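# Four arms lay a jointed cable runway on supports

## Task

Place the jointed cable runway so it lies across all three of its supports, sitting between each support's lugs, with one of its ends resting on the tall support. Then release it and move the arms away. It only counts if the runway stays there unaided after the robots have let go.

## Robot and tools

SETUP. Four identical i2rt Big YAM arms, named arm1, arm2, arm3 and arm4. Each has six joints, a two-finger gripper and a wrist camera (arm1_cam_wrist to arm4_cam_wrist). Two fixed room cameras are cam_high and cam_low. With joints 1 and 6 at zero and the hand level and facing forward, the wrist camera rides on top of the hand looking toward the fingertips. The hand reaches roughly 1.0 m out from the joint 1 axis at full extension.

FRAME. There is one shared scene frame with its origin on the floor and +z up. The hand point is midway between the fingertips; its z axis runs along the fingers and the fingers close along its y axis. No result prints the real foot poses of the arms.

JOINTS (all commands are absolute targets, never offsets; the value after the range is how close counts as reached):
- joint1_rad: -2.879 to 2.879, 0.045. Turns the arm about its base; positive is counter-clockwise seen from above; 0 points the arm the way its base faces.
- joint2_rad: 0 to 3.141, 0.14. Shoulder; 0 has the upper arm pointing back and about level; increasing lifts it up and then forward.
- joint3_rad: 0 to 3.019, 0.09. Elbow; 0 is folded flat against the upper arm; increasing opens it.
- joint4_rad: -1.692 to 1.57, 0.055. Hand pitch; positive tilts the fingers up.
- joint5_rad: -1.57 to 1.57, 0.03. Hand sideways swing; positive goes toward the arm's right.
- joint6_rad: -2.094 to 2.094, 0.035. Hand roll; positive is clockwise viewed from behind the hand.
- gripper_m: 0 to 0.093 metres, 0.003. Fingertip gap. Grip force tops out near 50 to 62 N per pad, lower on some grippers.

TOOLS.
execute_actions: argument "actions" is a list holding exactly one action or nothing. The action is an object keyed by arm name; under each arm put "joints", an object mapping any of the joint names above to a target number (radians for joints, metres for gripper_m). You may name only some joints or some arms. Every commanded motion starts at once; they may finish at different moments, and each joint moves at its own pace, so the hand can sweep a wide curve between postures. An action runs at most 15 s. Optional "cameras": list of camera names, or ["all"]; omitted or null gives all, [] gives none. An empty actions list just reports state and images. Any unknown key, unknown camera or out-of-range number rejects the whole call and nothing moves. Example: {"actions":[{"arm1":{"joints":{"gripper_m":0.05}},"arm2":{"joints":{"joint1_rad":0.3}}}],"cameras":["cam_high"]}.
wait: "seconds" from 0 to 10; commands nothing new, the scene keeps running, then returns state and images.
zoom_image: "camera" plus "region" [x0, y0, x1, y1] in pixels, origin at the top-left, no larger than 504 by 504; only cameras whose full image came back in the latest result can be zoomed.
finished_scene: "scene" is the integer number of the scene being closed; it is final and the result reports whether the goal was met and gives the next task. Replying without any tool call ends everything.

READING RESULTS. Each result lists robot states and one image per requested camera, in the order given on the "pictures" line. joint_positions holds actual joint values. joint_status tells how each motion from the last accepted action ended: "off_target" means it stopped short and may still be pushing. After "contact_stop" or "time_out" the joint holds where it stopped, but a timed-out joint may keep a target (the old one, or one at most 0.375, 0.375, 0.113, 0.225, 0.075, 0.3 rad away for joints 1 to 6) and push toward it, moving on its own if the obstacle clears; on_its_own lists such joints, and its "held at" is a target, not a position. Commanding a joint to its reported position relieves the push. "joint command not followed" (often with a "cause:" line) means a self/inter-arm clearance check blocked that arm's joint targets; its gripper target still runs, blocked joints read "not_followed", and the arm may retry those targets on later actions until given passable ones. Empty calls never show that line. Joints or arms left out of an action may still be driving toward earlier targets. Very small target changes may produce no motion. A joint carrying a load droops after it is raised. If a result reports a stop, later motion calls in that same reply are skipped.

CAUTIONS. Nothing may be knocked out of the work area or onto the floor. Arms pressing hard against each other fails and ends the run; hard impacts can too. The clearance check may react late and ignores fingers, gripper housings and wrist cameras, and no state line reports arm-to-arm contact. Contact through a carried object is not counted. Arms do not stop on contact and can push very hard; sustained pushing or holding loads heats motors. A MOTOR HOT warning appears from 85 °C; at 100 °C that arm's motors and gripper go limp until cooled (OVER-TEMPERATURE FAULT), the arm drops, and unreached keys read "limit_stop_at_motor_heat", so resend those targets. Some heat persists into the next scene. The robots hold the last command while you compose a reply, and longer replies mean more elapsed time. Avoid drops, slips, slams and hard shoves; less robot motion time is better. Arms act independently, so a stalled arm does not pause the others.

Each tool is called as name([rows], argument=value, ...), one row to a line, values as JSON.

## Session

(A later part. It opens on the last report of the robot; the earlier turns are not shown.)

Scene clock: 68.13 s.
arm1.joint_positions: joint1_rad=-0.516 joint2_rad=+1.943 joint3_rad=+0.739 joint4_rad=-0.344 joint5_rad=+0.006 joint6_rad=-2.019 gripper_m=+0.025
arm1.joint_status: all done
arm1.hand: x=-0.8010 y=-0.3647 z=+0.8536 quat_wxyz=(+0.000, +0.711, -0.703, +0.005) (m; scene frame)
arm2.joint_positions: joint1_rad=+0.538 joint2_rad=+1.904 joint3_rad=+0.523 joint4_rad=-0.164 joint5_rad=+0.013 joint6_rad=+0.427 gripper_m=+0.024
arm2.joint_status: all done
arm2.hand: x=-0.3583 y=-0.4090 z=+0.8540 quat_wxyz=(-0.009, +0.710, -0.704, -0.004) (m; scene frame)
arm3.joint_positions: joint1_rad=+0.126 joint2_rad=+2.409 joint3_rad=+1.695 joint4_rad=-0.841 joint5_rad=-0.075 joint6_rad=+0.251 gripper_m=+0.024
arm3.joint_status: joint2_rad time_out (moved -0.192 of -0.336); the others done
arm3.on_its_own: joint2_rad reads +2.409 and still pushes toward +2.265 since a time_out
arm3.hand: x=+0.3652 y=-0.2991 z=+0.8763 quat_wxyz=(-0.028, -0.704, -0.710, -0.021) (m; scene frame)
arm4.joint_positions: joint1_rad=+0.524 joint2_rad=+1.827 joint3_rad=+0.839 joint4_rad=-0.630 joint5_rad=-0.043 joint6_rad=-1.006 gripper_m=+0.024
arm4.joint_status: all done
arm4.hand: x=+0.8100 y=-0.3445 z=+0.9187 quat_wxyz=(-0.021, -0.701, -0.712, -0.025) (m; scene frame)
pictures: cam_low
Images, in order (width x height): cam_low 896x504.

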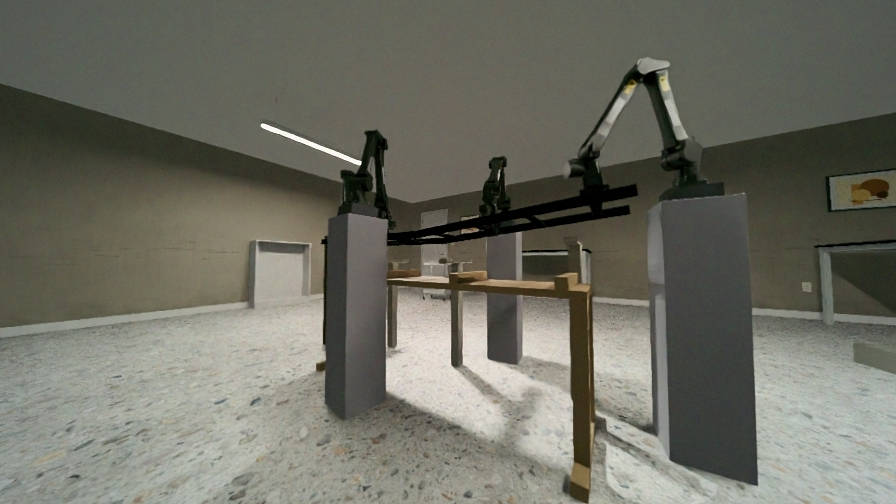

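execute_actions([
  {"arm1":{"joints":{"joint1_rad":-0.16,"joint2_rad":1.895,"joint3_rad":0.66,"joint4_rad":-0.291,"joint6_rad":-1.66}},"arm2":{"joints":{"joint1_rad":0.41,"joint2_rad":1.885,"joint3_rad":0.895,"joint4_rad":-0.382,"joint6_rad":0.30}},"arm3":{"joints":{"joint1_rad":0.178,"joint2_rad":2.07,"joint3_rad":1.255,"joint4_rad":-0.625,"joint5_rad":-0.076,"joint6_rad":0.31}},"arm4":{"joints":{"joint1_rad":0.209,"joint2_rad":1.733,"joint3_rad":0.725,"joint4_rad":-0.577,"joint5_rad":-0.019,"joint6_rad":-1.32}}},
], cameras=["cam_low","cam_high"])

zoom_image(camera="cam_low", region=[380, 170, 640, 290])

Scene clock: 85.57 s.
arm1.joint_positions: joint1_rad=-0.161 joint2_rad=+1.918 joint3_rad=+0.647 joint4_rad=-0.288 joint5_rad=+0.004 joint6_rad=-1.666 gripper_m=+0.025
arm1.joint_status: all done
arm1.hand: x=-0.8028 y=-0.2368 z=+0.8512 quat_wxyz=(-0.001, +0.712, -0.702, -0.001) (m; scene frame)
arm2.joint_positions: joint1_rad=+0.411 joint2_rad=+2.008 joint3_rad=+0.844 joint4_rad=-0.358 joint5_rad=+0.014 joint6_rad=+0.295 gripper_m=+0.024
arm2.joint_status: all done
arm2.hand: x=-0.3602 y=-0.2834 z=+0.8557 quat_wxyz=(-0.015, +0.712, -0.702, -0.012) (m; scene frame)
arm3.joint_positions: joint1_rad=+0.186 joint2_rad=+2.208 joint3_rad=+1.241 joint4_rad=-0.602 joint5_rad=-0.075 joint6_rad=+0.305 gripper_m=+0.024
arm3.joint_status: all done
arm3.hand: x=+0.3631 y=-0.1714 z=+0.8714 quat_wxyz=(-0.020, -0.702, -0.712, -0.025) (m; scene frame)
arm4.joint_positions: joint1_rad=+0.206 joint2_rad=+1.767 joint3_rad=+0.702 joint4_rad=-0.585 joint5_rad=-0.010 joint6_rad=-1.322 gripper_m=+0.024
arm4.joint_status: all done
arm4.hand: x=+0.8091 y=-0.2155 z=+0.9149 quat_wxyz=(-0.020, -0.701, -0.712, -0.038) (m; scene frame)
pictures: cam_high, cam_low
Images, in order (width x height): cam_high 896x504, cam_low 896x504.

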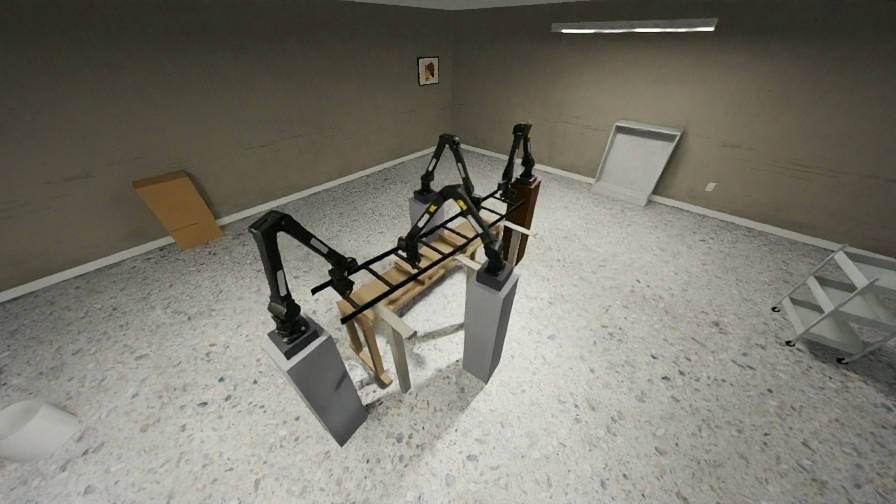

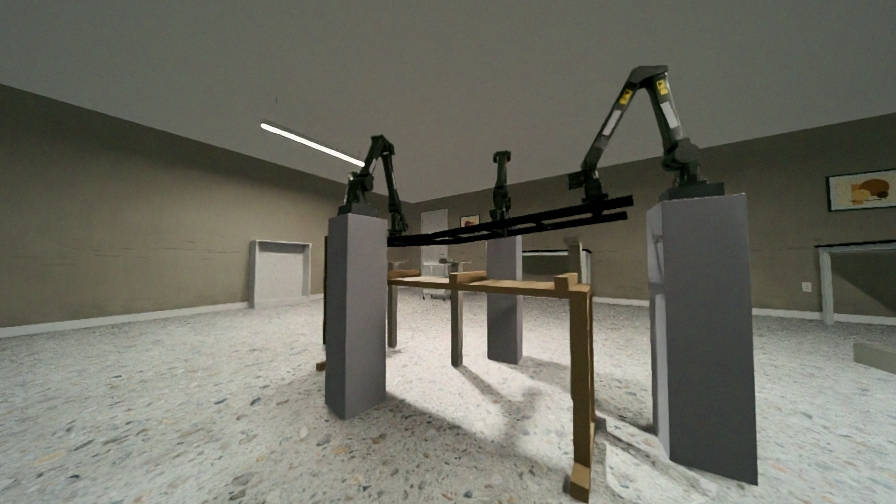

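Region (380, 170, 640, 290) of cam_low's 896x504 image, scaled by 1.938, with more detail than that image has; it fills the top 233 rows of this view, and the rest is white.

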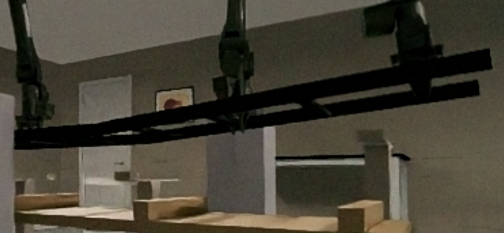

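execute_actions([
  {"arm1":{"joints":{"joint1_rad":0.216,"joint2_rad":1.91,"joint3_rad":0.705,"joint4_rad":-0.316,"joint6_rad":-1.284}},"arm2":{"joints":{"joint1_rad":0.338,"joint2_rad":2.04,"joint3_rad":1.305,"joint4_rad":-0.63,"joint6_rad":0.228}},"arm3":{"joints":{"joint1_rad":0.265,"joint2_rad":1.90,"joint3_rad":0.87,"joint4_rad":-0.40,"joint5_rad":-0.073,"joint6_rad":0.40}},"arm4":{"joints":{"joint1_rad":-0.165,"joint2_rad":1.713,"joint3_rad":0.71,"joint4_rad":-0.571,"joint5_rad":0.012,"joint6_rad":-1.69}}},
], cameras=["cam_low","cam_high"])

Scene clock: 89.97 s.
arm1.joint_positions: joint1_rad=+0.221 joint2_rad=+1.923 joint3_rad=+0.665 joint4_rad=-0.301 joint5_rad=+0.003 joint6_rad=-1.289 gripper_m=+0.025
arm1.joint_status: all done
arm1.hand: x=-0.8099 y=-0.1100 z=+0.8528 quat_wxyz=(-0.003, +0.714, -0.700, -0.002) (m; scene frame)
arm2.joint_positions: joint1_rad=+0.348 joint2_rad=+2.161 joint3_rad=+1.228 joint4_rad=-0.597 joint5_rad=+0.009 joint6_rad=+0.227 gripper_m=+0.024
arm2.joint_status: all done
arm2.hand: x=-0.3653 y=-0.1604 z=+0.8608 quat_wxyz=(-0.012, +0.714, -0.700, -0.009) (m; scene frame)
arm3.joint_positions: joint1_rad=+0.269 joint2_rad=+2.033 joint3_rad=+0.854 joint4_rad=-0.379 joint5_rad=-0.071 joint6_rad=+0.389 gripper_m=+0.024
arm3.joint_status: all done
arm3.hand: x=+0.3565 y=-0.0460 z=+0.8758 quat_wxyz=(-0.022, -0.702, -0.712, -0.023) (m; scene frame)
arm4.joint_positions: joint1_rad=-0.172 joint2_rad=+1.740 joint3_rad=+0.681 joint4_rad=-0.581 joint5_rad=+0.028 joint6_rad=-1.698 gripper_m=+0.024
arm4.joint_status: all done
arm4.hand: x=+0.8050 y=-0.0869 z=+0.9216 quat_wxyz=(-0.014, -0.702, -0.711, -0.038) (m; scene frame)
pictures: cam_high, cam_low
Images, in order (width x height): cam_high 896x504, cam_low 896x504.

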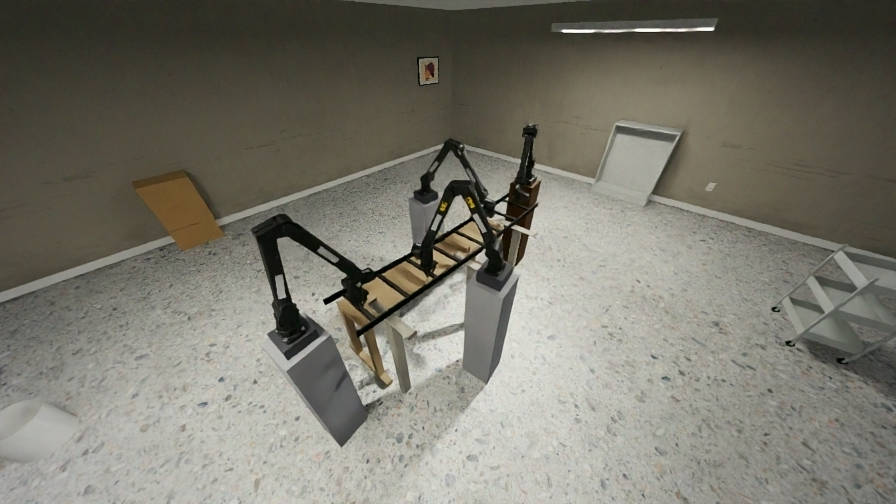

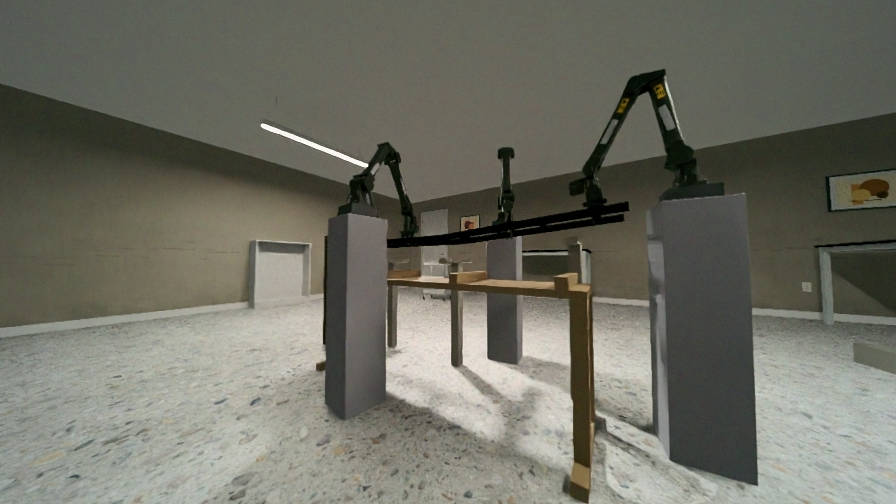

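execute_actions([
  {"arm1":{"joints":{"joint1_rad":0.52,"joint2_rad":1.975,"joint3_rad":0.875,"joint4_rad":-0.42,"joint6_rad":-0.98}},"arm2":{"joints":{"joint1_rad":0.288,"joint2_rad":2.275,"joint3_rad":1.785,"joint4_rad":-0.885,"joint6_rad":0.185}},"arm3":{"joints":{"joint1_rad":0.43,"joint2_rad":1.80,"joint3_rad":0.55,"joint4_rad":-0.18,"joint5_rad":-0.067,"joint6_rad":0.565}},"arm4":{"joints":{"joint1_rad":-0.495,"joint2_rad":1.78,"joint3_rad":0.81,"joint4_rad":-0.605,"joint5_rad":0.038,"joint6_rad":-2.025}}},
])

Scene clock: 95.30 s.
arm1.joint_positions: joint1_rad=+0.531 joint2_rad=+2.010 joint3_rad=+0.837 joint4_rad=-0.411 joint5_rad=-0.003 joint6_rad=-0.983 gripper_m=+0.025
arm1.joint_status: all done
arm1.hand: x=-0.8130 y=+0.0144 z=+0.8468 quat_wxyz=(+0.007, +0.715, -0.699, -0.010) (m; scene frame)
arm2.joint_positions: joint1_rad=+0.302 joint2_rad=+2.379 joint3_rad=+1.688 joint4_rad=-0.849 joint5_rad=+0.005 joint6_rad=+0.176 gripper_m=+0.024
arm2.joint_status: joint3_rad time_out (moved +0.460 of +0.557); the others done
arm2.on_its_own: joint3_rad reads +1.688 and still pushes toward +1.785 since a time_out
arm2.hand: x=-0.3653 y=-0.0398 z=+0.8582 quat_wxyz=(-0.009, +0.715, -0.699, -0.005) (m; scene frame)
arm3.joint_positions: joint1_rad=+0.433 joint2_rad=+1.915 joint3_rad=+0.538 joint4_rad=-0.170 joint5_rad=-0.066 joint6_rad=+0.552 gripper_m=+0.024
arm3.joint_status: all done
arm3.hand: x=+0.3549 y=+0.0768 z=+0.8769 quat_wxyz=(-0.021, -0.701, -0.712, -0.022) (m; scene frame)
arm4.joint_positions: joint1_rad=-0.507 joint2_rad=+1.783 joint3_rad=+0.778 joint4_rad=-0.621 joint5_rad=+0.062 joint6_rad=-2.027 gripper_m=+0.024
arm4.joint_status: all done
arm4.hand: x=+0.8062 y=+0.0371 z=+0.9283 quat_wxyz=(-0.011, -0.703, -0.709, -0.044) (m; scene frame)
pictures: arm1_cam_wrist, arm2_cam_wrist, arm3_cam_wrist, arm4_cam_wrist, cam_high, cam_low
Images, in order (width x height): arm1_cam_wrist 616x616, arm2_cam_wrist 616x616, arm3_cam_wrist 616x616, arm4_cam_wrist 616x616, cam_high 896x504, cam_low 896x504.

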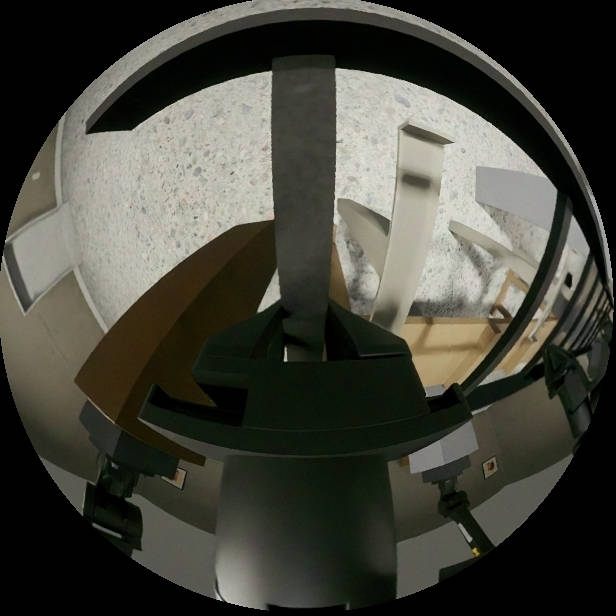

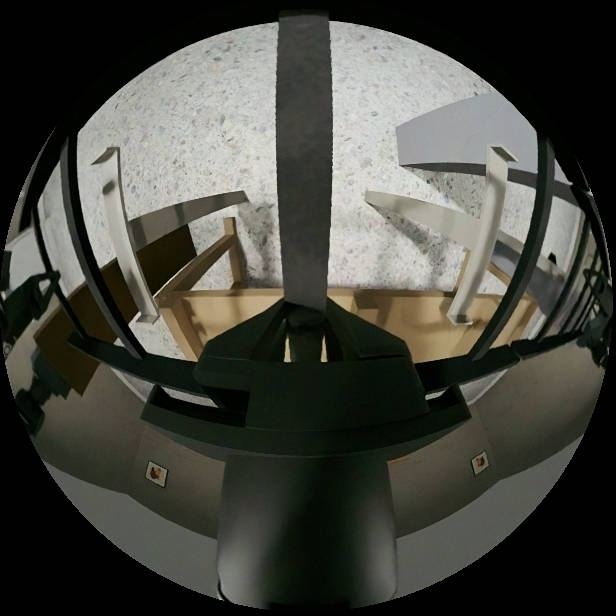

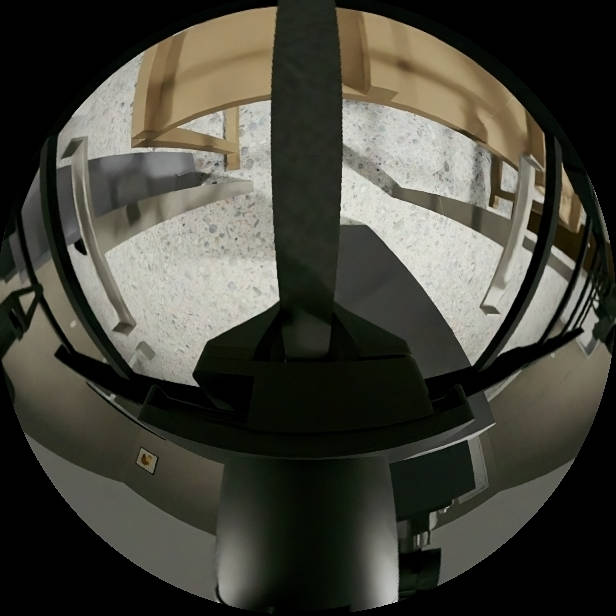

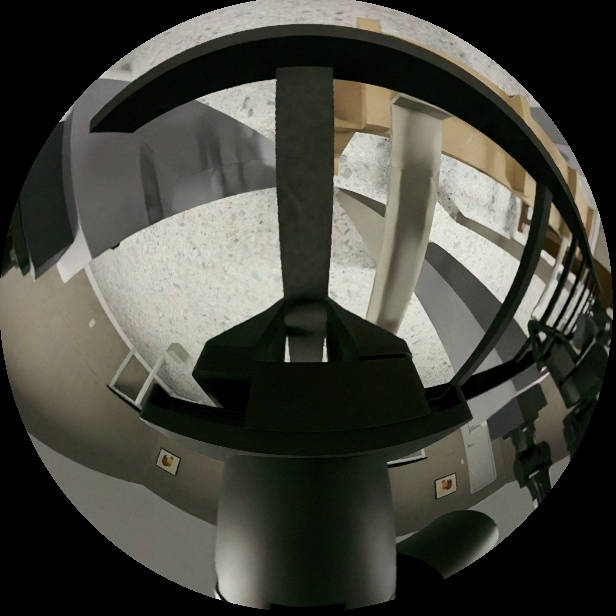

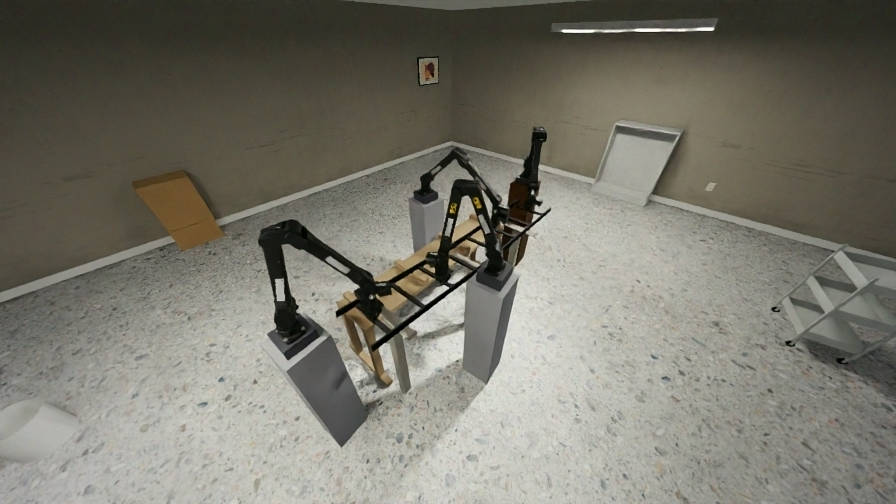

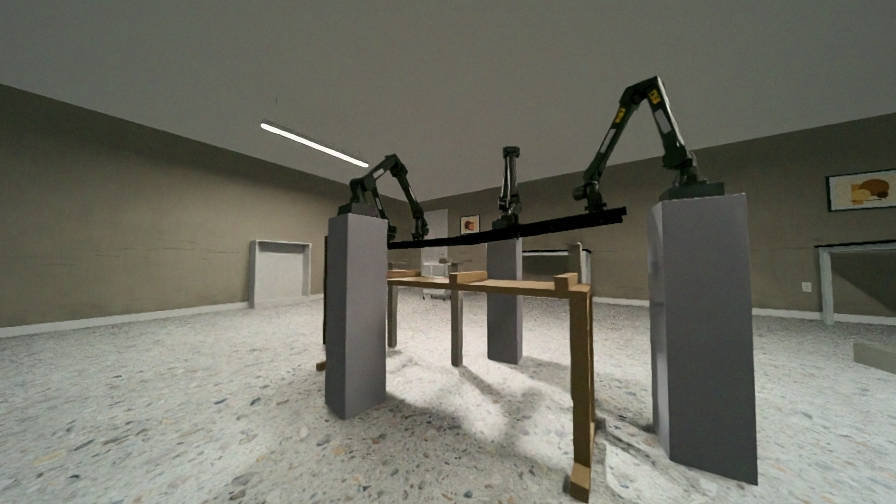

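execute_actions([
  {"arm1":{"joints":{"joint1_rad":0.525,"joint2_rad":2.145,"joint3_rad":0.90,"joint4_rad":-0.262}},"arm2":{"joints":{"joint1_rad":0.285,"joint2_rad":2.42,"joint3_rad":1.825,"joint4_rad":-0.81}},"arm3":{"joints":{"joint1_rad":0.43,"joint2_rad":2.03,"joint3_rad":0.575,"joint4_rad":0.03,"joint5_rad":-0.084}},"arm4":{"joints":{"joint1_rad":-0.495,"joint2_rad":1.895,"joint3_rad":0.835,"joint4_rad":-0.545,"joint5_rad":0.048}}},
])

zoom_image(camera="cam_low", region=[380, 190, 640, 290])

zoom_image(camera="cam_high", region=[320, 180, 580, 380])

Scene clock: 105.17 s.
arm1.joint_positions: joint1_rad=+0.522 joint2_rad=+2.198 joint3_rad=+0.879 joint4_rad=-0.261 joint5_rad=+0.000 joint6_rad=-0.990 gripper_m=+0.025
arm1.joint_status: all done
arm1.hand: x=-0.8094 y=+0.0131 z=+0.7818 quat_wxyz=(+0.006, +0.714, -0.700, -0.008) (m; scene frame)
arm2.joint_positions: joint1_rad=+0.297 joint2_rad=+2.519 joint3_rad=+1.745 joint4_rad=-0.790 joint5_rad=+0.002 joint6_rad=+0.172 gripper_m=+0.024
arm2.joint_status: all done
arm2.hand: x=-0.3626 y=-0.0410 z=+0.7877 quat_wxyz=(+0.000, +0.715, -0.699, +0.004) (m; scene frame)
arm3.joint_positions: joint1_rad=+0.433 joint2_rad=+2.140 joint3_rad=+0.575 joint4_rad=+0.029 joint5_rad=-0.083 joint6_rad=+0.551 gripper_m=+0.024
arm3.joint_status: all done
arm3.hand: x=+0.3576 y=+0.0761 z=+0.8189 quat_wxyz=(-0.029, -0.701, -0.712, -0.029) (m; scene frame)
arm4.joint_positions: joint1_rad=-0.505 joint2_rad=+1.909 joint3_rad=+0.803 joint4_rad=-0.561 joint5_rad=+0.065 joint6_rad=-2.027 gripper_m=+0.024
arm4.joint_status: all done
arm4.hand: x=+0.8064 y=+0.0376 z=+0.8889 quat_wxyz=(-0.030, -0.702, -0.710, -0.053) (m; scene frame)
pictures: arm1_cam_wrist, arm2_cam_wrist, arm3_cam_wrist, arm4_cam_wrist, cam_high, cam_low
Images, in order (width x height): arm1_cam_wrist 616x616, arm2_cam_wrist 616x616, arm3_cam_wrist 616x616, arm4_cam_wrist 616x616, cam_high 896x504, cam_low 896x504.

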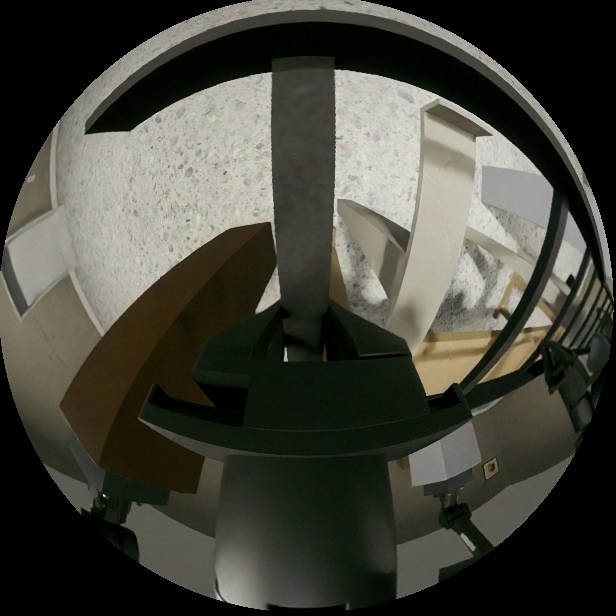

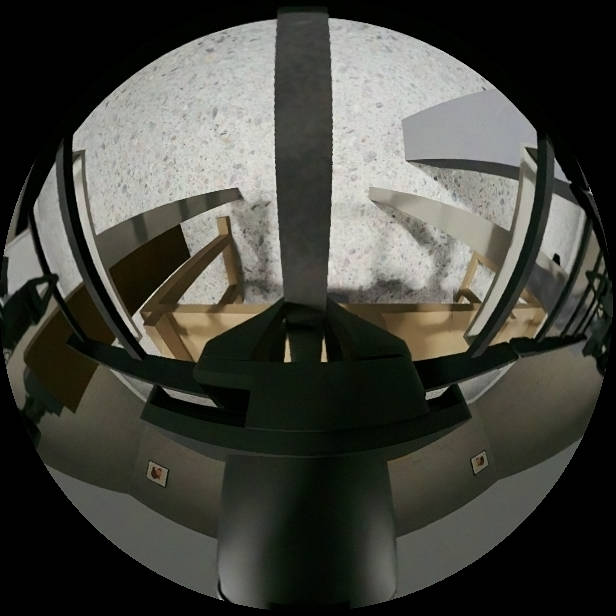

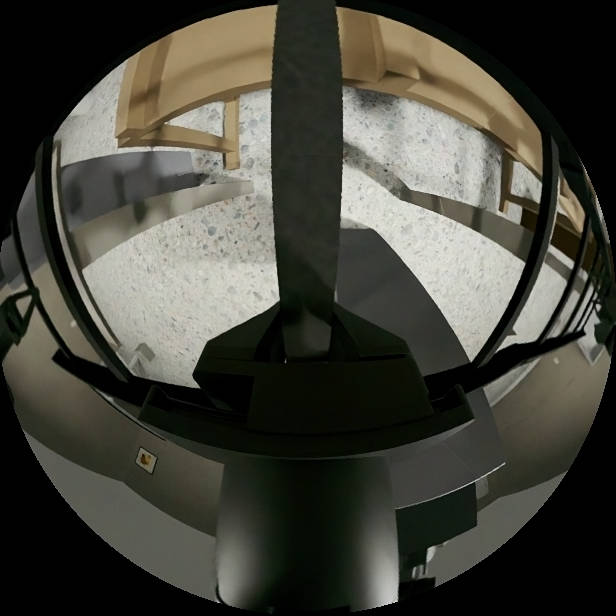

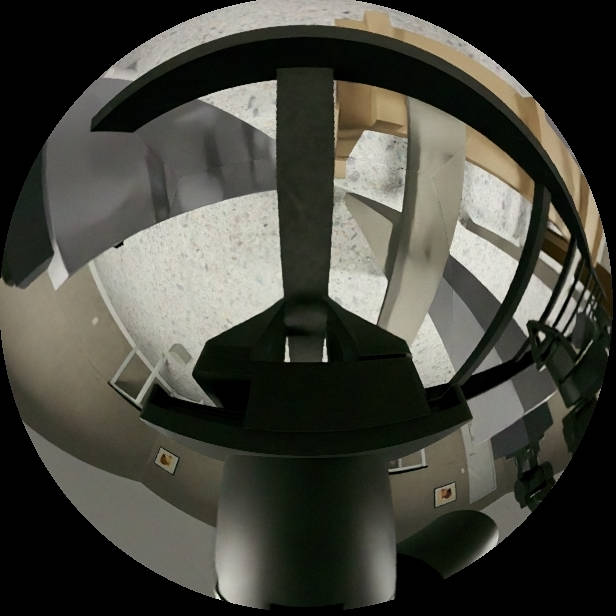

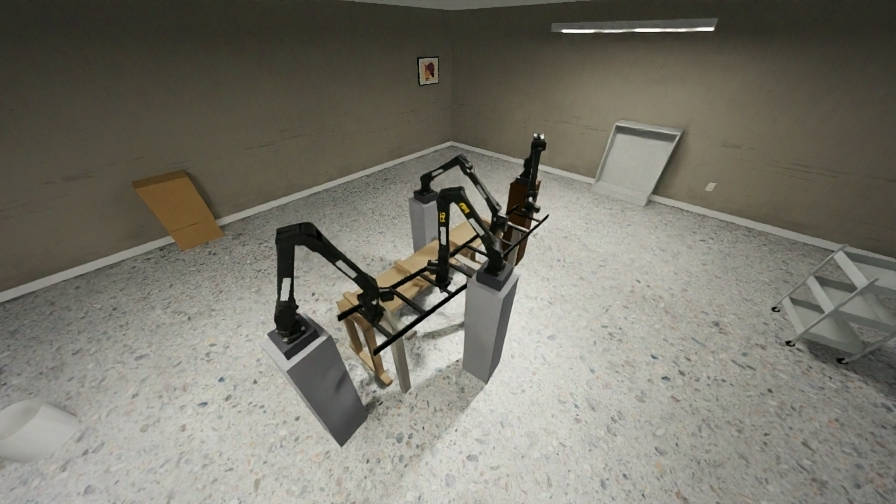

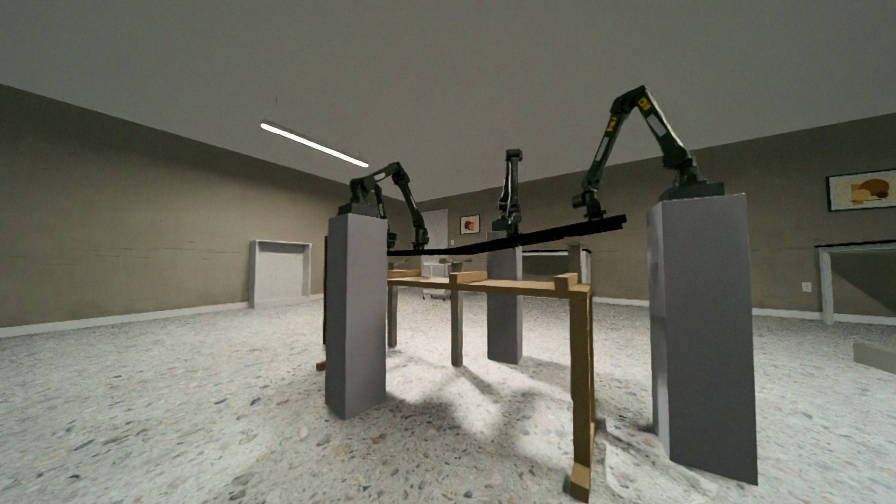

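Region (380, 190, 640, 290) of cam_low's 896x504 image, scaled by 1.938, with more detail than that image has; it fills the top 194 rows of this view, and the rest is white.

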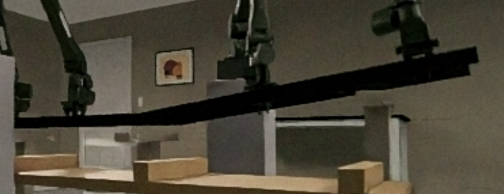

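Region (320, 180, 580, 380) of cam_high's 896x504 image, scaled by 1.938, with more detail than that image has; it fills the top 388 rows of this view, and the rest is white.

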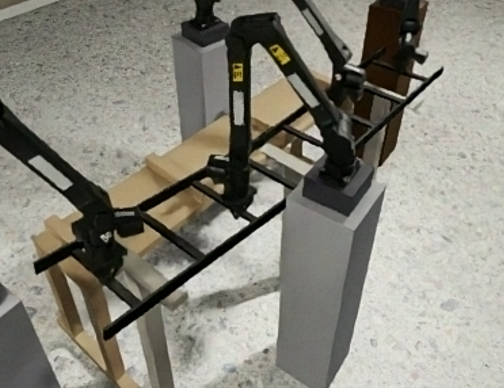

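zoom_image(camera="arm1_cam_wrist", region=[330, 30, 570, 200])

zoom_image(camera="arm4_cam_wrist", region=[330, 0, 570, 200])

zoom_image(camera="arm2_cam_wrist", region=[420, 100, 610, 400])

zoom_image(camera="arm2_cam_wrist", region=[0, 100, 200, 400])

Region (330, 30, 570, 200) of arm1_cam_wrist's 616x616 image, scaled by 2.100, with more detail than that image has; it fills the top 357 rows of this view, and the rest is white.

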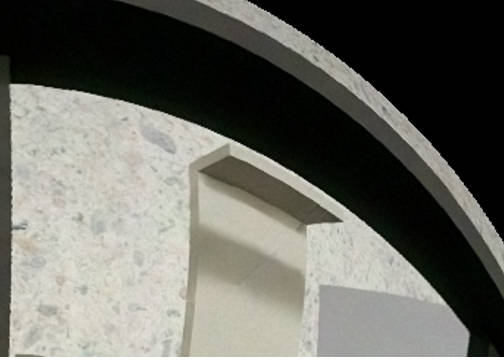

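Region (330, 0, 570, 200) of arm4_cam_wrist's 616x616 image, scaled by 2.100, with more detail than that image has.

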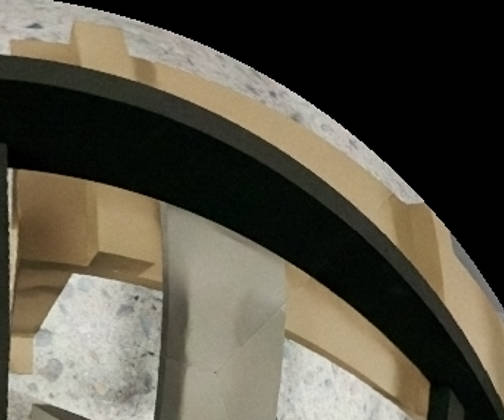

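Region (420, 100, 610, 400) of arm2_cam_wrist's 616x616 image, scaled by 1.680, with more detail than that image has; it fills the left 319 columns of this view, and the rest is white.

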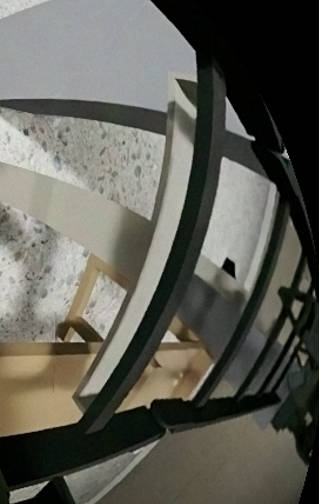

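Region (0, 100, 200, 400) of arm2_cam_wrist's 616x616 image, scaled by 1.680, with more detail than that image has.

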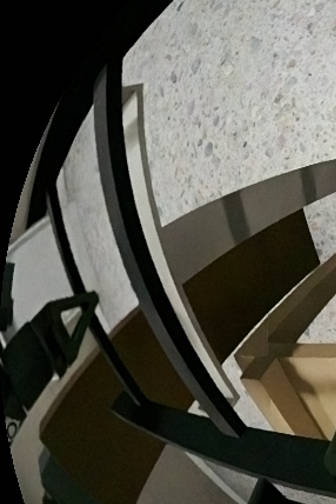

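execute_actions([
  {"arm1":{"joints":{"joint1_rad":0.49,"joint2_rad":2.125,"joint3_rad":0.855,"joint4_rad":-0.24,"joint6_rad":-1.025}},"arm2":{"joints":{"joint1_rad":0.295,"joint2_rad":2.345,"joint3_rad":1.69,"joint4_rad":-0.74,"joint6_rad":0.18}},"arm3":{"joints":{"joint1_rad":0.39,"joint2_rad":2.01,"joint3_rad":0.63,"joint4_rad":-0.02,"joint5_rad":-0.086,"joint6_rad":0.51}},"arm4":{"joints":{"joint1_rad":-0.44,"joint2_rad":1.845,"joint3_rad":0.812,"joint4_rad":-0.545,"joint5_rad":0.043,"joint6_rad":-1.965}}},
])

zoom_image(camera="cam_low", region=[380, 190, 640, 290])

Scene clock: 136.47 s.
arm1.joint_positions: joint1_rad=+0.489 joint2_rad=+2.195 joint3_rad=+0.855 joint4_rad=-0.244 joint5_rad=+0.000 joint6_rad=-1.023 gripper_m=+0.025
arm1.joint_status: all done
arm1.hand: x=-0.8100 y=-0.0026 z=+0.7808 quat_wxyz=(+0.008, +0.714, -0.700, -0.008) (m; scene frame)
arm2.joint_positions: joint1_rad=+0.302 joint2_rad=+2.490 joint3_rad=+1.669 joint4_rad=-0.735 joint5_rad=-0.003 joint6_rad=+0.175 gripper_m=+0.024
arm2.joint_status: joint2_rad time_out (moved -0.029 of -0.174); the others done
arm2.on_its_own: joint2_rad reads +2.490 and still pushes toward +2.345 since a time_out
arm2.hand: x=-0.3634 y=-0.0574 z=+0.7852 quat_wxyz=(+0.000, +0.716, -0.698, -0.001) (m; scene frame)
arm3.joint_positions: joint1_rad=+0.396 joint2_rad=+2.140 joint3_rad=+0.615 joint4_rad=-0.008 joint5_rad=-0.086 joint6_rad=+0.516 gripper_m=+0.024
arm3.joint_status: all done
arm3.hand: x=+0.3572 y=+0.0567 z=+0.8198 quat_wxyz=(-0.032, -0.701, -0.712, -0.029) (m; scene frame)
arm4.joint_positions: joint1_rad=-0.452 joint2_rad=+1.890 joint3_rad=+0.784 joint4_rad=-0.563 joint5_rad=+0.058 joint6_rad=-1.973 gripper_m=+0.024
arm4.joint_status: all done
arm4.hand: x=+0.8041 y=+0.0165 z=+0.8918 quat_wxyz=(-0.030, -0.702, -0.709, -0.051) (m; scene frame)
pictures: arm1_cam_wrist, arm2_cam_wrist, arm3_cam_wrist, arm4_cam_wrist, cam_high, cam_low
Images, in order (width x height): arm1_cam_wrist 616x616, arm2_cam_wrist 616x616, arm3_cam_wrist 616x616, arm4_cam_wrist 616x616, cam_high 896x504, cam_low 896x504.

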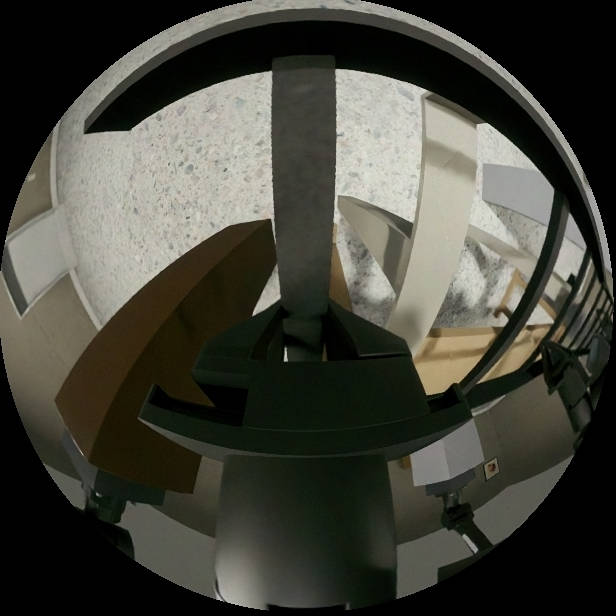

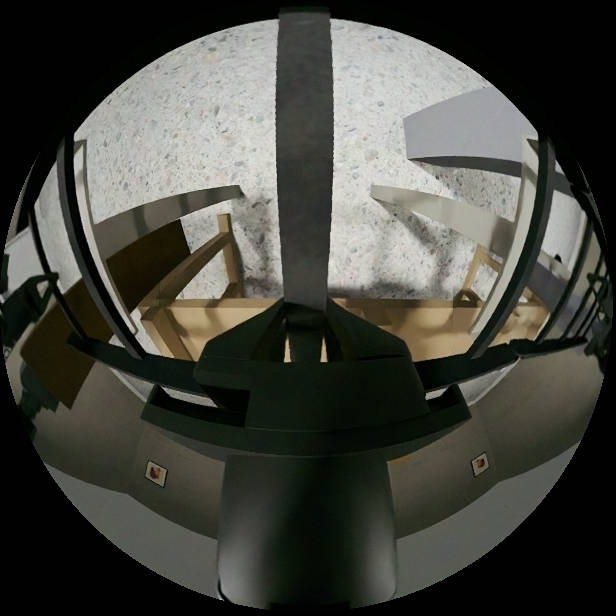

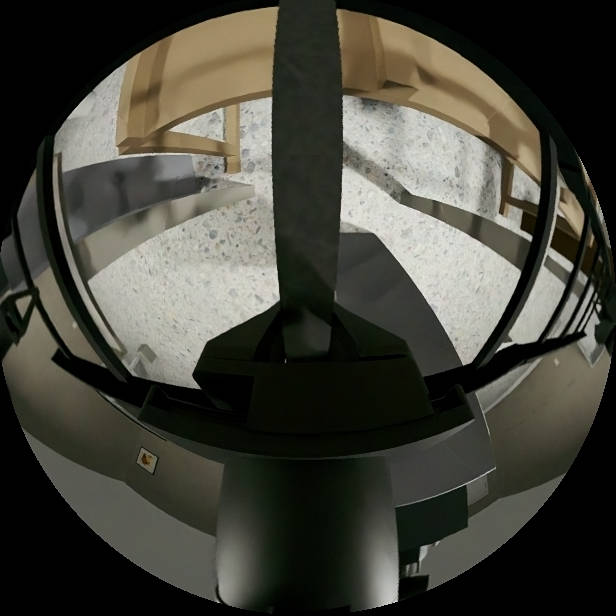

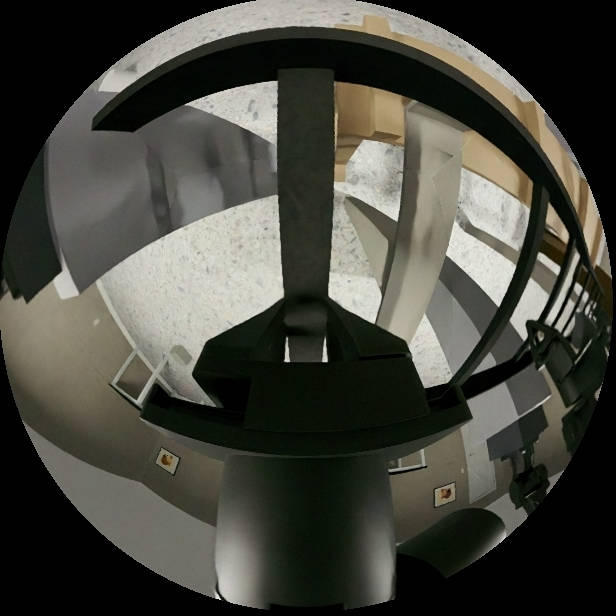

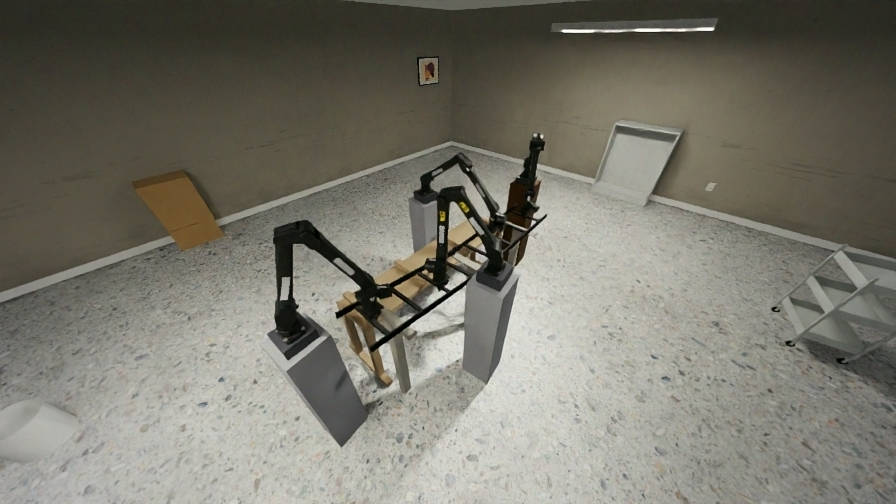

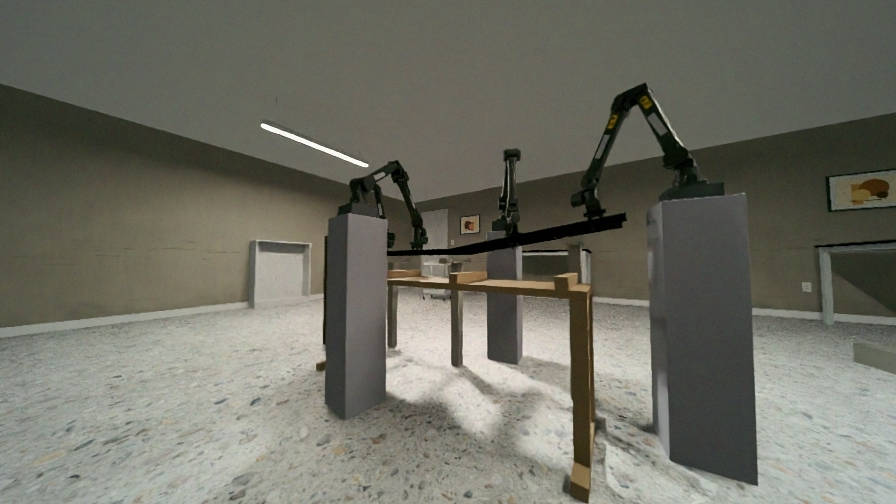

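Region (380, 190, 640, 290) of cam_low's 896x504 image, scaled by 1.938, with more detail than that image has; it fills the top 194 rows of this view, and the rest is white.

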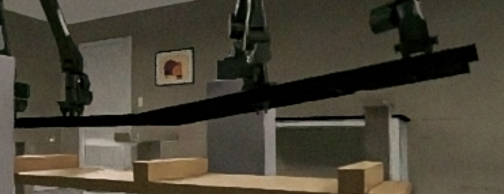

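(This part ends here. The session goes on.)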